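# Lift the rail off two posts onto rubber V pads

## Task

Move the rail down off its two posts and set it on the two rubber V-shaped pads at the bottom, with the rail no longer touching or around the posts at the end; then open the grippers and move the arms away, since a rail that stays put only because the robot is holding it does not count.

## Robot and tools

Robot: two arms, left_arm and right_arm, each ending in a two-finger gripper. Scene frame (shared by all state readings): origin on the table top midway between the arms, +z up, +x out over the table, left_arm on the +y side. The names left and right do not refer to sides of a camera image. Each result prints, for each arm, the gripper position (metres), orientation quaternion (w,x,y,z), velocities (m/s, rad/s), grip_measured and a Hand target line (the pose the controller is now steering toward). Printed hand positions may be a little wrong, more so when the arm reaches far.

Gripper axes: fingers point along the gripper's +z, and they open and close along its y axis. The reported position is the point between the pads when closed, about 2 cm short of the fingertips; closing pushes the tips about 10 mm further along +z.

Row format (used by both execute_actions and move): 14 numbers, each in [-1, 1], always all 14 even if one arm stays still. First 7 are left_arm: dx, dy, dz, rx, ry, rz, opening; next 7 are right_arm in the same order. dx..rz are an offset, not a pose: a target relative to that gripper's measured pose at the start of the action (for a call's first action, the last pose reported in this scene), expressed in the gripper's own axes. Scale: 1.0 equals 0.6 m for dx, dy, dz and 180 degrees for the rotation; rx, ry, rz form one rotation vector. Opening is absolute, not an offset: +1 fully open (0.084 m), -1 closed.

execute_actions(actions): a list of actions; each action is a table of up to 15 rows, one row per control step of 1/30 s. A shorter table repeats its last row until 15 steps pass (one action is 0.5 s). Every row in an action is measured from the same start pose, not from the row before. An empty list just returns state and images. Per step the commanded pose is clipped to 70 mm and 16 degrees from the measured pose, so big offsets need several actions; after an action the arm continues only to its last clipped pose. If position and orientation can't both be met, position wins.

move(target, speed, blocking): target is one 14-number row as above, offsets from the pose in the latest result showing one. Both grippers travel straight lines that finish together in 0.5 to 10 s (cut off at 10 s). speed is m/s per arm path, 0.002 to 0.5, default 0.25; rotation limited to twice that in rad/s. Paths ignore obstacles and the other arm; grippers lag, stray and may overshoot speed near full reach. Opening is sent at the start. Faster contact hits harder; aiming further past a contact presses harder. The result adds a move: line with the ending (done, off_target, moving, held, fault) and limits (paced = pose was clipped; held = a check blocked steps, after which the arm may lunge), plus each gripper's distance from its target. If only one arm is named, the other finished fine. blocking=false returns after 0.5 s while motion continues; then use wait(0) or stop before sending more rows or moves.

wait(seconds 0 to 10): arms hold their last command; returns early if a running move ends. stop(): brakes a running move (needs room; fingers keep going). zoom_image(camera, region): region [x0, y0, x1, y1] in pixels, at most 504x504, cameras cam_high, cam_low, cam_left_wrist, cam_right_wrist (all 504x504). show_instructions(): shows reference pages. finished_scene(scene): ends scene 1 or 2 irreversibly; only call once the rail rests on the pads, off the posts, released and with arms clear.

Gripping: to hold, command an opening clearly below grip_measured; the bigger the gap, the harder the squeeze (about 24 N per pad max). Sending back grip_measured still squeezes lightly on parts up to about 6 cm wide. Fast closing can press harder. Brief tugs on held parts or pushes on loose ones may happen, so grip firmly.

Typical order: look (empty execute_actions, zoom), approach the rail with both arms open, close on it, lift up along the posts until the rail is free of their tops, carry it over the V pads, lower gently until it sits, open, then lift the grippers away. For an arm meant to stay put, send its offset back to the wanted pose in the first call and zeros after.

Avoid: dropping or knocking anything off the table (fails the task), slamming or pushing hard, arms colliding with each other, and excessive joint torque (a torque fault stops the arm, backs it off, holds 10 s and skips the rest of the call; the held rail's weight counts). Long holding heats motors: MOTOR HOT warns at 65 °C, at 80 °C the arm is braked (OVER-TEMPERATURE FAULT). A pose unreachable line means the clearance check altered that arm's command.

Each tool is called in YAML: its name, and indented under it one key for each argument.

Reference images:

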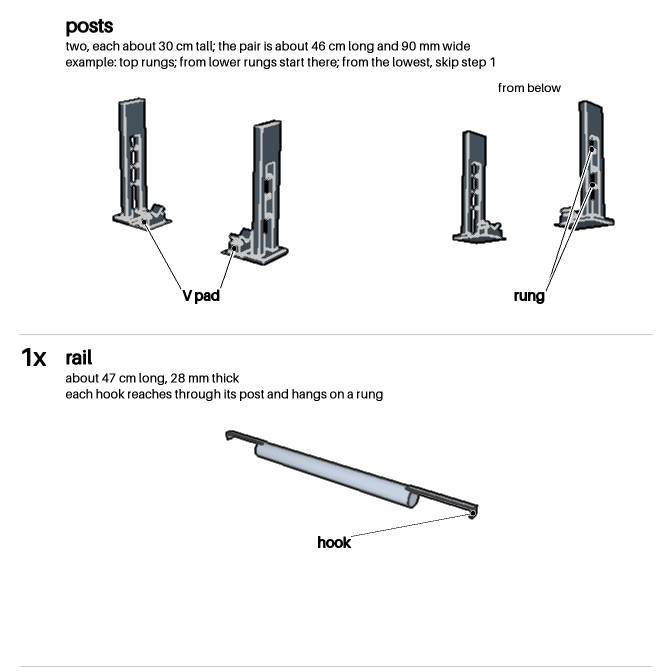

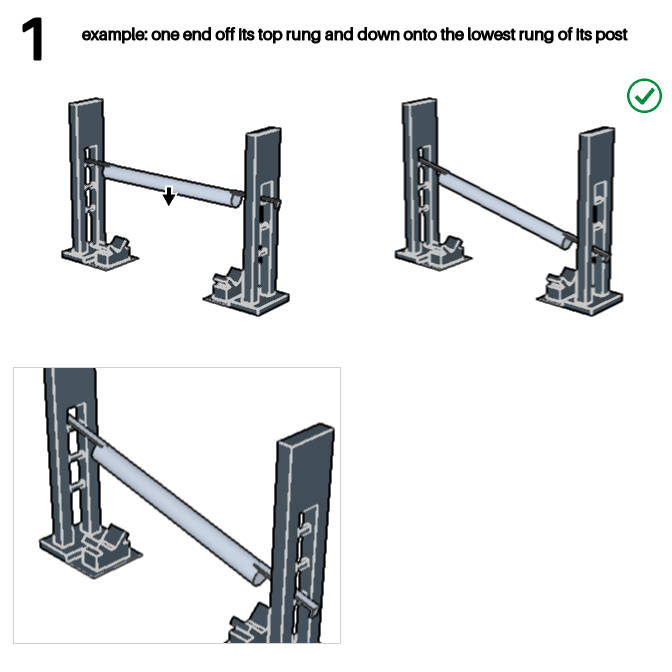

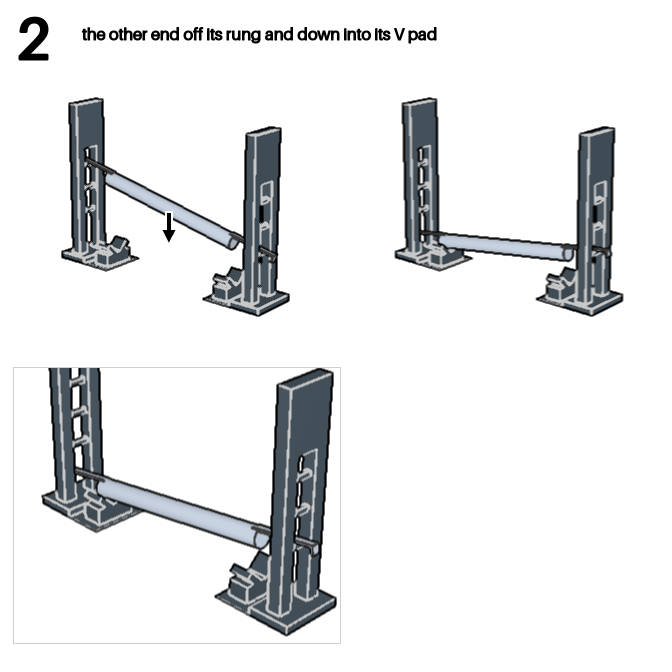

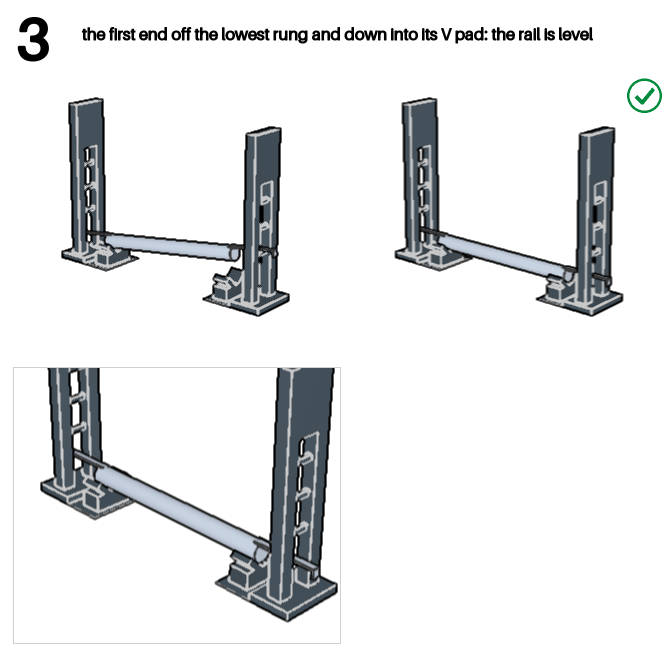

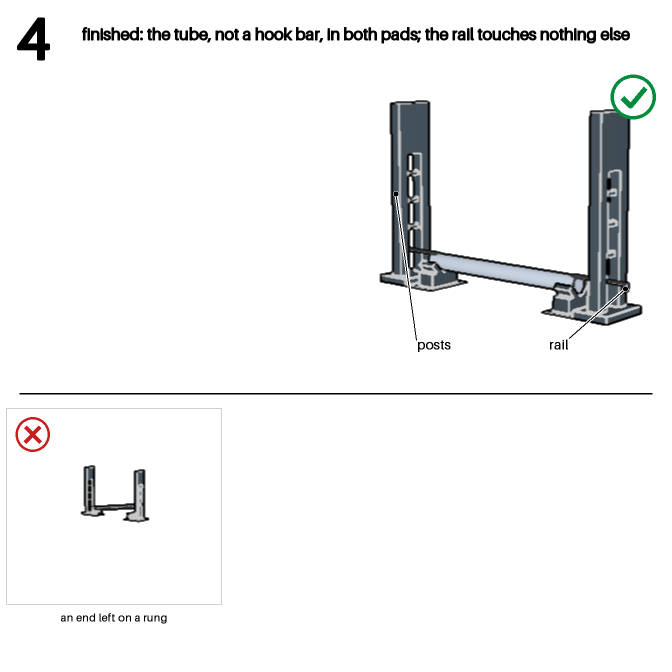

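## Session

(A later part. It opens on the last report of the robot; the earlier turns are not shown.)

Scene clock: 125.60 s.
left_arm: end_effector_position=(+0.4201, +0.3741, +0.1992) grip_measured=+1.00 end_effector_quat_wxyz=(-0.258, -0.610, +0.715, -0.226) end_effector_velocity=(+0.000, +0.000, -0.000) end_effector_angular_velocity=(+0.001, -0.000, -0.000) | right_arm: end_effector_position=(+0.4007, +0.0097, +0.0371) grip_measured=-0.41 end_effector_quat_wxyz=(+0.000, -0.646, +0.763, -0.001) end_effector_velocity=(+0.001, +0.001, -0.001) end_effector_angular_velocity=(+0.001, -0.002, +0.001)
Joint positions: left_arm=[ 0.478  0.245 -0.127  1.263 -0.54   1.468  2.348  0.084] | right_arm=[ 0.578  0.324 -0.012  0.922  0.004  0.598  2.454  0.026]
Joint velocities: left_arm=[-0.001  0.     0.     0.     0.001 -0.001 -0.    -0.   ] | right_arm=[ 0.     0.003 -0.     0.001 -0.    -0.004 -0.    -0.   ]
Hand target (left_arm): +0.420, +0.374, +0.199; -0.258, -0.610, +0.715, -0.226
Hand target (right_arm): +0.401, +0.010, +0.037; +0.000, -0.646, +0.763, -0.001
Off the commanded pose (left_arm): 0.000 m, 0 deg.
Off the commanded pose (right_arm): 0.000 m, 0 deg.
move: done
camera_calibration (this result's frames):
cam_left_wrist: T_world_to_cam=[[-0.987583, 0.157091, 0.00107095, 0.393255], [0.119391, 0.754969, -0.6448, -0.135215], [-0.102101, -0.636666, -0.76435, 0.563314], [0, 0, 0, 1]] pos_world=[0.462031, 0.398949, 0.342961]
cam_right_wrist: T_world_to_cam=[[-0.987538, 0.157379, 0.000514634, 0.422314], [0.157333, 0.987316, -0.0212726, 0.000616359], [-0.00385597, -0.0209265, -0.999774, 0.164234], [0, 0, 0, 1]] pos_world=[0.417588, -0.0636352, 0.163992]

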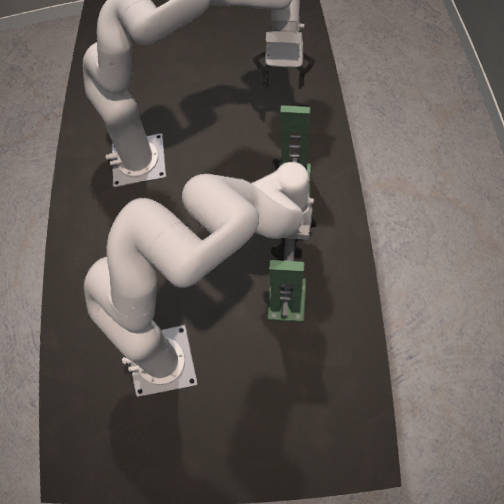

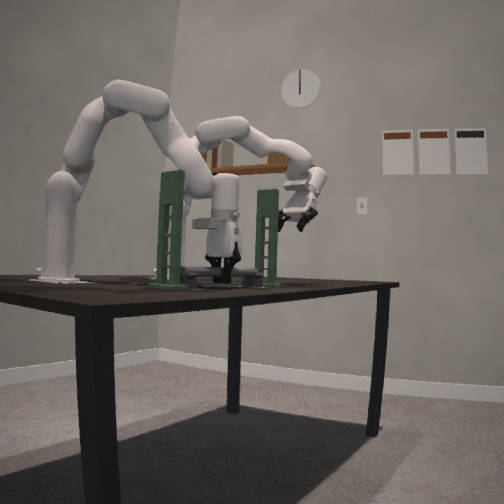

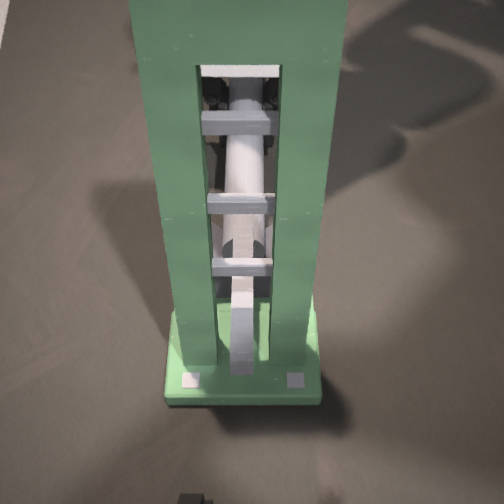

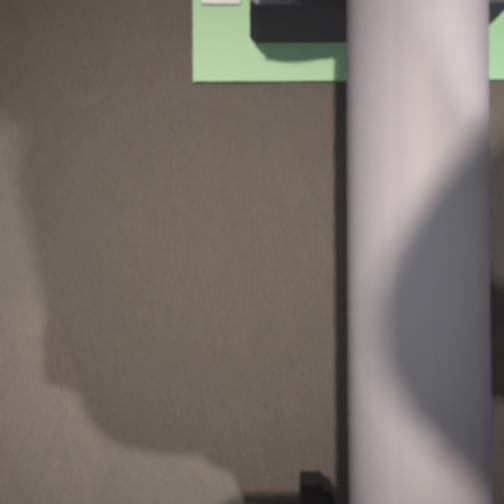

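move:
  target: [0,0,0,0,0,0,1, 0,0,0.005,0,0,0,-1]
  speed: 0.008

Scene clock: 127.27 s.
left_arm: end_effector_position=(+0.4201, +0.3741, +0.1992) grip_measured=+1.00 end_effector_quat_wxyz=(-0.258, -0.610, +0.715, -0.226) end_effector_velocity=(+0.000, +0.000, +0.000) end_effector_angular_velocity=(-0.001, -0.001, +0.001) | right_arm: end_effector_position=(+0.4007, +0.0096, +0.0342) grip_measured=-0.41 end_effector_quat_wxyz=(+0.000, -0.646, +0.763, -0.001) end_effector_velocity=(-0.000, +0.000, -0.002) end_effector_angular_velocity=(+0.000, +0.000, +0.000)
Joint positions: left_arm=[ 0.478  0.245 -0.127  1.263 -0.54   1.468  2.348  0.084] | right_arm=[ 0.578  0.331 -0.012  0.921  0.004  0.59   2.454  0.026]
Joint velocities: left_arm=[ 0.001 -0.001  0.    -0.    -0.001  0.     0.    -0.   ] | right_arm=[ 0.     0.004  0.    -0.     0.001 -0.004 -0.    -0.   ]
Hand target (left_arm): +0.420, +0.374, +0.199; -0.258, -0.610, +0.715, -0.226
Hand target (right_arm): +0.401, +0.010, +0.034; +0.000, -0.646, +0.763, -0.001
Off the commanded pose (left_arm): 0.000 m, 0 deg.
Off the commanded pose (right_arm): 0.000 m, 0 deg.
move: done
camera_calibration (this result's frames):
cam_left_wrist: T_world_to_cam=[[-0.987583, 0.157091, 0.00107075, 0.393255], [0.119391, 0.754969, -0.6448, -0.135215], [-0.102101, -0.636666, -0.76435, 0.563314], [0, 0, 0, 1]] pos_world=[0.462031, 0.398949, 0.342961]
cam_right_wrist: T_world_to_cam=[[-0.987538, 0.157378, 0.000593742, 0.422291], [0.157329, 0.987315, -0.0213578, 0.000588073], [-0.00394746, -0.0209983, -0.999772, 0.16136], [0, 0, 0, 1]] pos_world=[0.417573, -0.0636515, 0.161085]

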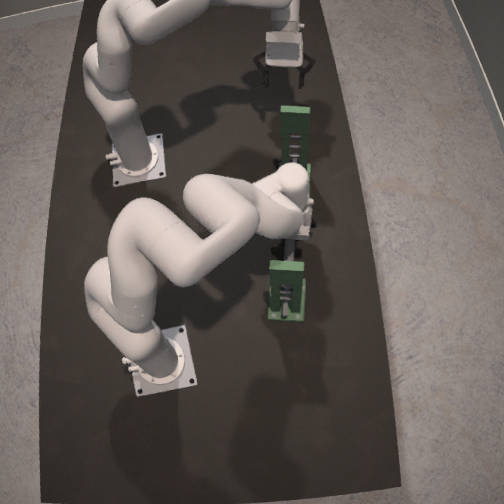

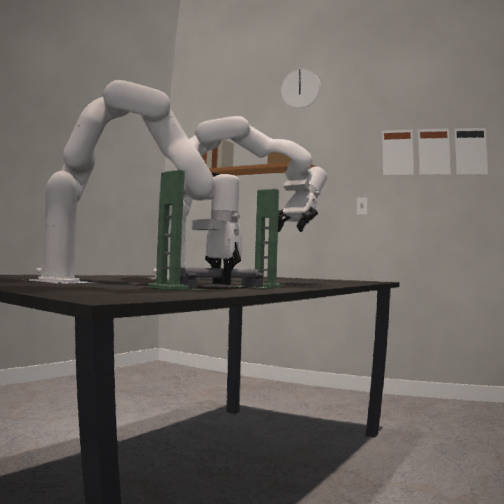

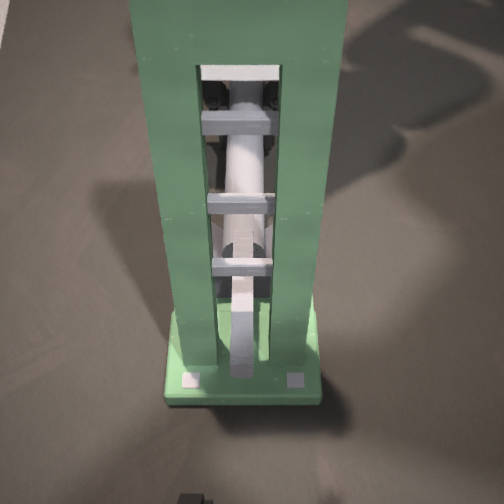

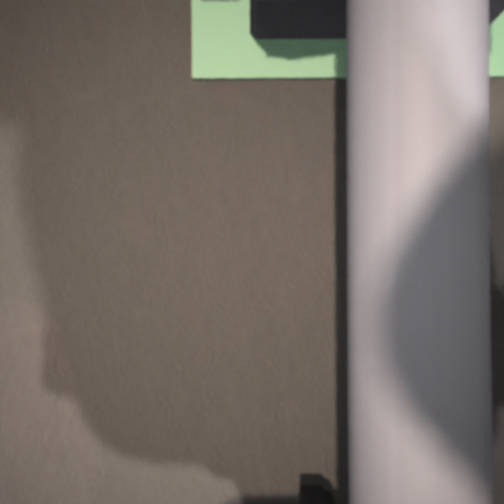

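move:
  target: [0,0,0,0,0,0,1, 0,0,0.004,0,0,0,-1]
  speed: 0.006

Scene clock: 128.63 s.
left_arm: end_effector_position=(+0.4201, +0.3741, +0.1992) grip_measured=+1.00 end_effector_quat_wxyz=(-0.258, -0.610, +0.715, -0.226) end_effector_velocity=(-0.000, -0.000, +0.001) end_effector_angular_velocity=(+0.000, -0.001, -0.000) | right_arm: end_effector_position=(+0.4010, +0.0098, +0.0324) grip_measured=-0.41 end_effector_quat_wxyz=(+0.001, -0.646, +0.763, -0.001) end_effector_velocity=(+0.000, -0.000, -0.001) end_effector_angular_velocity=(+0.000, -0.001, -0.001)
Joint positions: left_arm=[ 0.478  0.245 -0.127  1.263 -0.54   1.468  2.348  0.084] | right_arm=[ 0.578  0.335 -0.012  0.921  0.004  0.584  2.453  0.026]
Joint velocities: left_arm=[-0.    -0.002  0.    -0.    -0.     0.001 -0.    -0.   ] | right_arm=[-0.     0.003 -0.001 -0.     0.    -0.003  0.     0.   ]
Hand target (left_arm): +0.420, +0.374, +0.199; -0.258, -0.610, +0.715, -0.226
Hand target (right_arm): +0.401, +0.010, +0.032; +0.000, -0.646, +0.763, -0.001
Off the commanded pose (left_arm): 0.000 m, 0 deg.
Off the commanded pose (right_arm): 0.001 m, 0 deg.
move: done
camera_calibration (this result's frames):
cam_left_wrist: T_world_to_cam=[[-0.987584, 0.157091, 0.00107056, 0.393255], [0.119391, 0.754969, -0.6448, -0.135215], [-0.102101, -0.636666, -0.76435, 0.563314], [0, 0, 0, 1]] pos_world=[0.462031, 0.398949, 0.342961]
cam_right_wrist: T_world_to_cam=[[-0.987544, 0.15734, -0.000143744, 0.422651], [0.15731, 0.987334, -0.0206438, 0.000363998], [-0.00310618, -0.0204093, -0.999787, 0.159202], [0, 0, 0, 1]] pos_world=[0.417824, -0.0636102, 0.159236]

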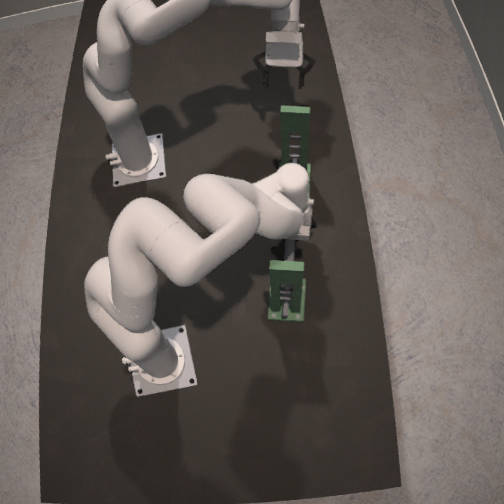

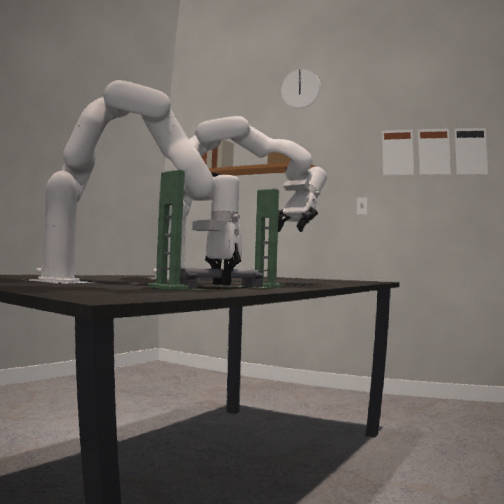

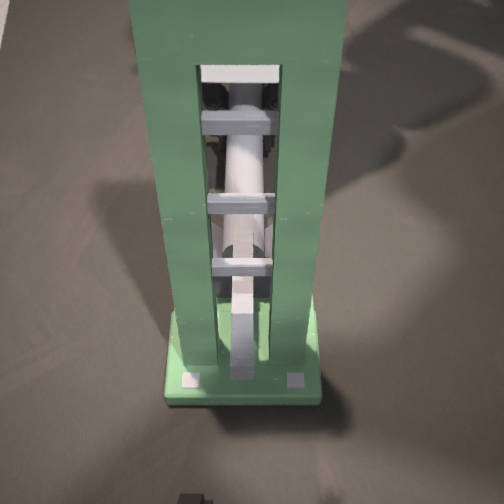

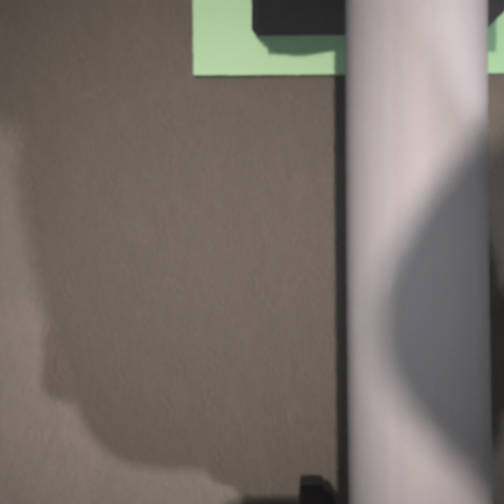

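Contact made. Release and retreat.

move:
  target: [0,0,0,0,0,0,1, 0,0,0,0,0,0,1]

move:
  target: [0,0,0,0,0,0,1, 0,0,-0.5,0,0,0,1]
  speed: 0.2

zoom_image:
  camera: "cam_low"
  region: [140, 230, 300, 300]

zoom_image:
  camera: "cam_high"
  region: [250, 230, 330, 330]

Scene clock: 130.93 s.
left_arm: end_effector_position=(+0.4201, +0.3741, +0.1992) grip_measured=+1.00 end_effector_quat_wxyz=(-0.258, -0.610, +0.715, -0.226) end_effector_velocity=(+0.000, +0.000, +0.001) end_effector_angular_velocity=(+0.003, -0.003, -0.001) | right_arm: end_effector_position=(+0.4010, +0.0098, +0.0324) grip_measured=+1.00 end_effector_quat_wxyz=(+0.001, -0.646, +0.763, -0.001) end_effector_velocity=(-0.000, -0.000, -0.000) end_effector_angular_velocity=(-0.001, +0.001, +0.000)
Joint positions: left_arm=[ 0.478  0.245 -0.127  1.263 -0.54   1.468  2.348  0.084] | right_arm=[ 0.577  0.335 -0.012  0.921  0.004  0.584  2.454  0.084]
Joint velocities: left_arm=[-0.001 -0.003  0.     0.001  0.001 -0.001 -0.     0.   ] | right_arm=[ 0.    -0.     0.    -0.001  0.     0.001 -0.     0.   ]
Hand target (left_arm): +0.420, +0.374, +0.199; -0.258, -0.610, +0.715, -0.226
Hand target (right_arm): +0.401, +0.010, +0.032; +0.001, -0.646, +0.763, -0.001
Off the commanded pose (left_arm): 0.000 m, 0 deg.
Off the commanded pose (right_arm): 0.000 m, 0 deg.
move: done
camera_calibration (this result's frames):
cam_left_wrist: T_world_to_cam=[[-0.987583, 0.157092, 0.00107058, 0.393255], [0.119391, 0.754969, -0.6448, -0.135215], [-0.102101, -0.636666, -0.76435, 0.563314], [0, 0, 0, 1]] pos_world=[0.462031, 0.398949, 0.342961]
cam_right_wrist: T_world_to_cam=[[-0.987549, 0.157314, -0.0000925123, 0.422619], [0.157283, 0.987337, -0.0206854, 0.000374577], [-0.00316277, -0.0204424, -0.999786, 0.159189], [0, 0, 0, 1]] pos_world=[0.417801, -0.0635996, 0.159202]

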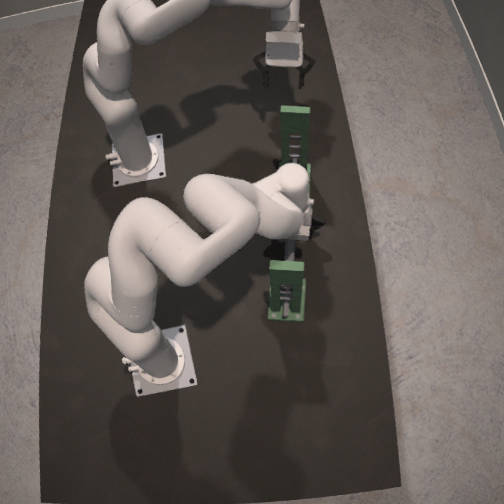

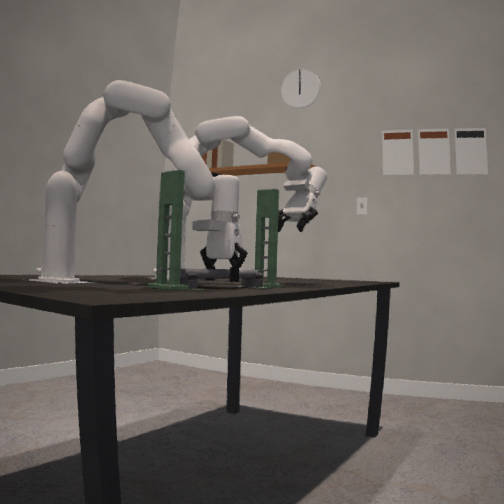

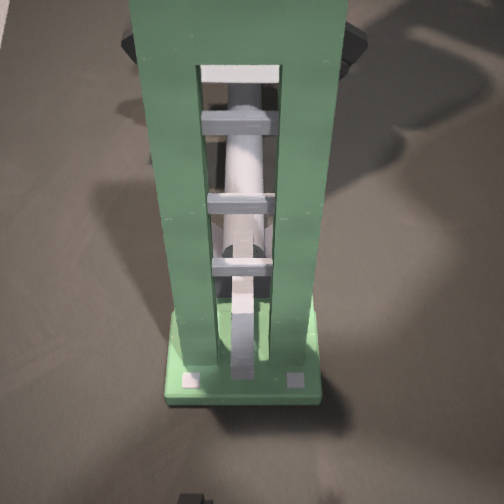

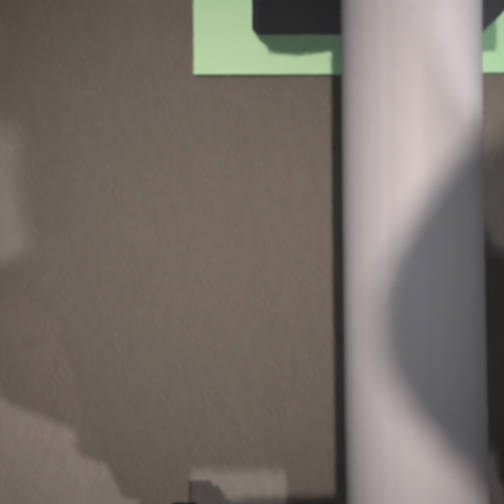

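Scene clock: 133.03 s.
left_arm: end_effector_position=(+0.4201, +0.3741, +0.1992) grip_measured=+1.00 end_effector_quat_wxyz=(-0.258, -0.610, +0.715, -0.226) end_effector_velocity=(-0.000, -0.000, +0.000) end_effector_angular_velocity=(+0.001, -0.000, -0.001) | right_arm: end_effector_position=(+0.4002, +0.0096, +0.3321) grip_measured=+1.00 end_effector_quat_wxyz=(+0.000, -0.646, +0.763, -0.001) end_effector_velocity=(+0.001, +0.000, +0.004) end_effector_angular_velocity=(+0.001, -0.002, -0.000)
Joint positions: left_arm=[ 0.478  0.245 -0.127  1.263 -0.54   1.468  2.348  0.084] | right_arm=[ 0.579 -0.012 -0.013  1.401 -0.002  1.413  2.458  0.084]
Joint velocities: left_arm=[ 0.    -0.001 -0.001 -0.001  0.001  0.     0.     0.   ] | right_arm=[-0.     0.002  0.     0.012 -0.     0.008 -0.     0.   ]
Hand target (left_arm): +0.420, +0.374, +0.199; -0.258, -0.610, +0.715, -0.226
Hand target (right_arm): +0.400, +0.010, +0.333; +0.001, -0.646, +0.763, -0.001
Off the commanded pose (left_arm): 0.000 m, 0 deg.
Off the commanded pose (right_arm): 0.000 m, 0 deg.
move: done
camera_calibration (this result's frames):
cam_left_wrist: T_world_to_cam=[[-0.987583, 0.157092, 0.00107052, 0.393255], [0.119392, 0.754969, -0.6448, -0.135215], [-0.102101, -0.636666, -0.76435, 0.563314], [0, 0, 0, 1]] pos_world=[0.462031, 0.398949, 0.342961]
cam_right_wrist: T_world_to_cam=[[-0.987513, 0.157539, -0.0000832275, 0.421915], [0.157505, 0.987287, -0.0213571, 0.00700946], [-0.0032824, -0.0211035, -0.999772, 0.458922], [0, 0, 0, 1]] pos_world=[0.417048, -0.0637035, 0.459002]

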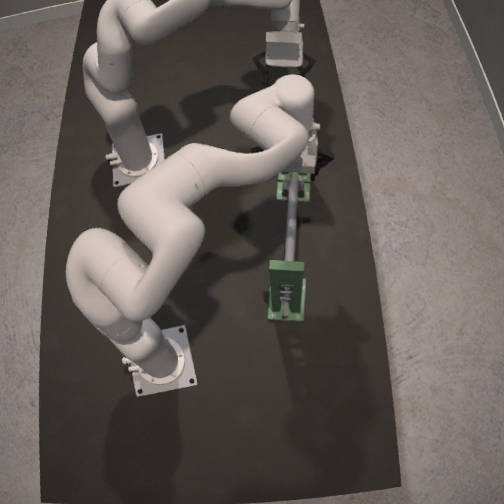

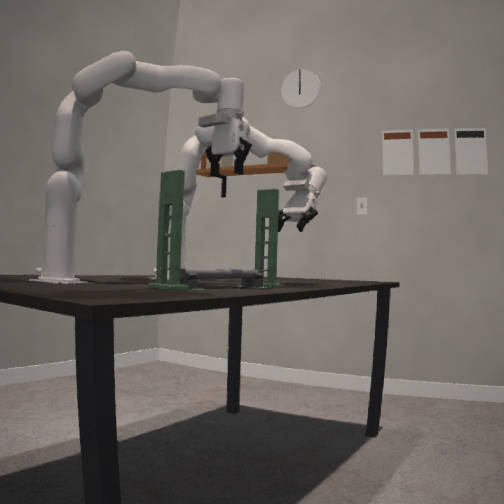

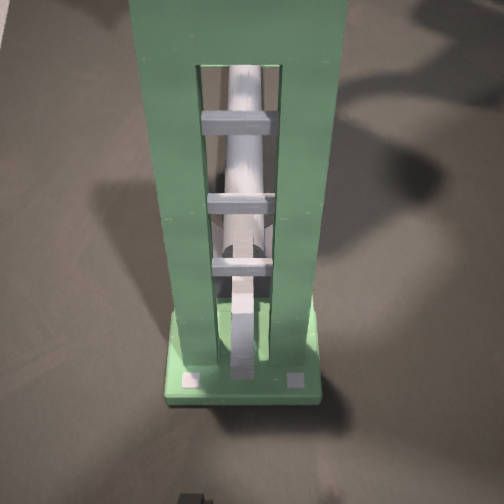

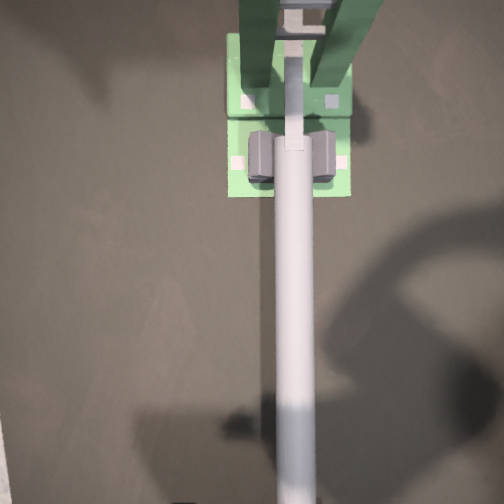

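Region (140, 230, 300, 300) of cam_low's 504x504 image, scaled by 3.150, with more detail than that image has; it fills the top 220 rows of this view, and the rest is white.

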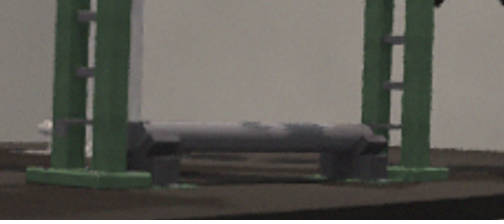

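Region (250, 230, 330, 330) of cam_high's 504x504 image, scaled by 5.040, with more detail than that image has; it fills the left 403 columns of this view, and the rest is white.

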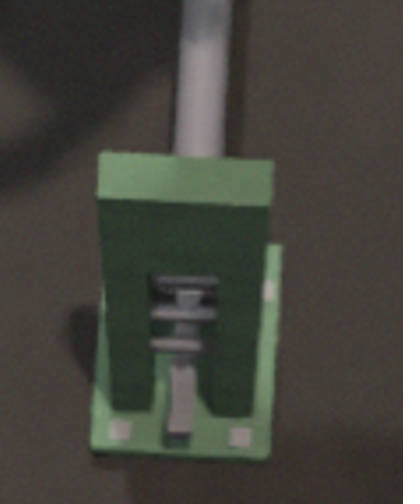

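finished_scene:
  scene: 1

The scene is finished: the task was done.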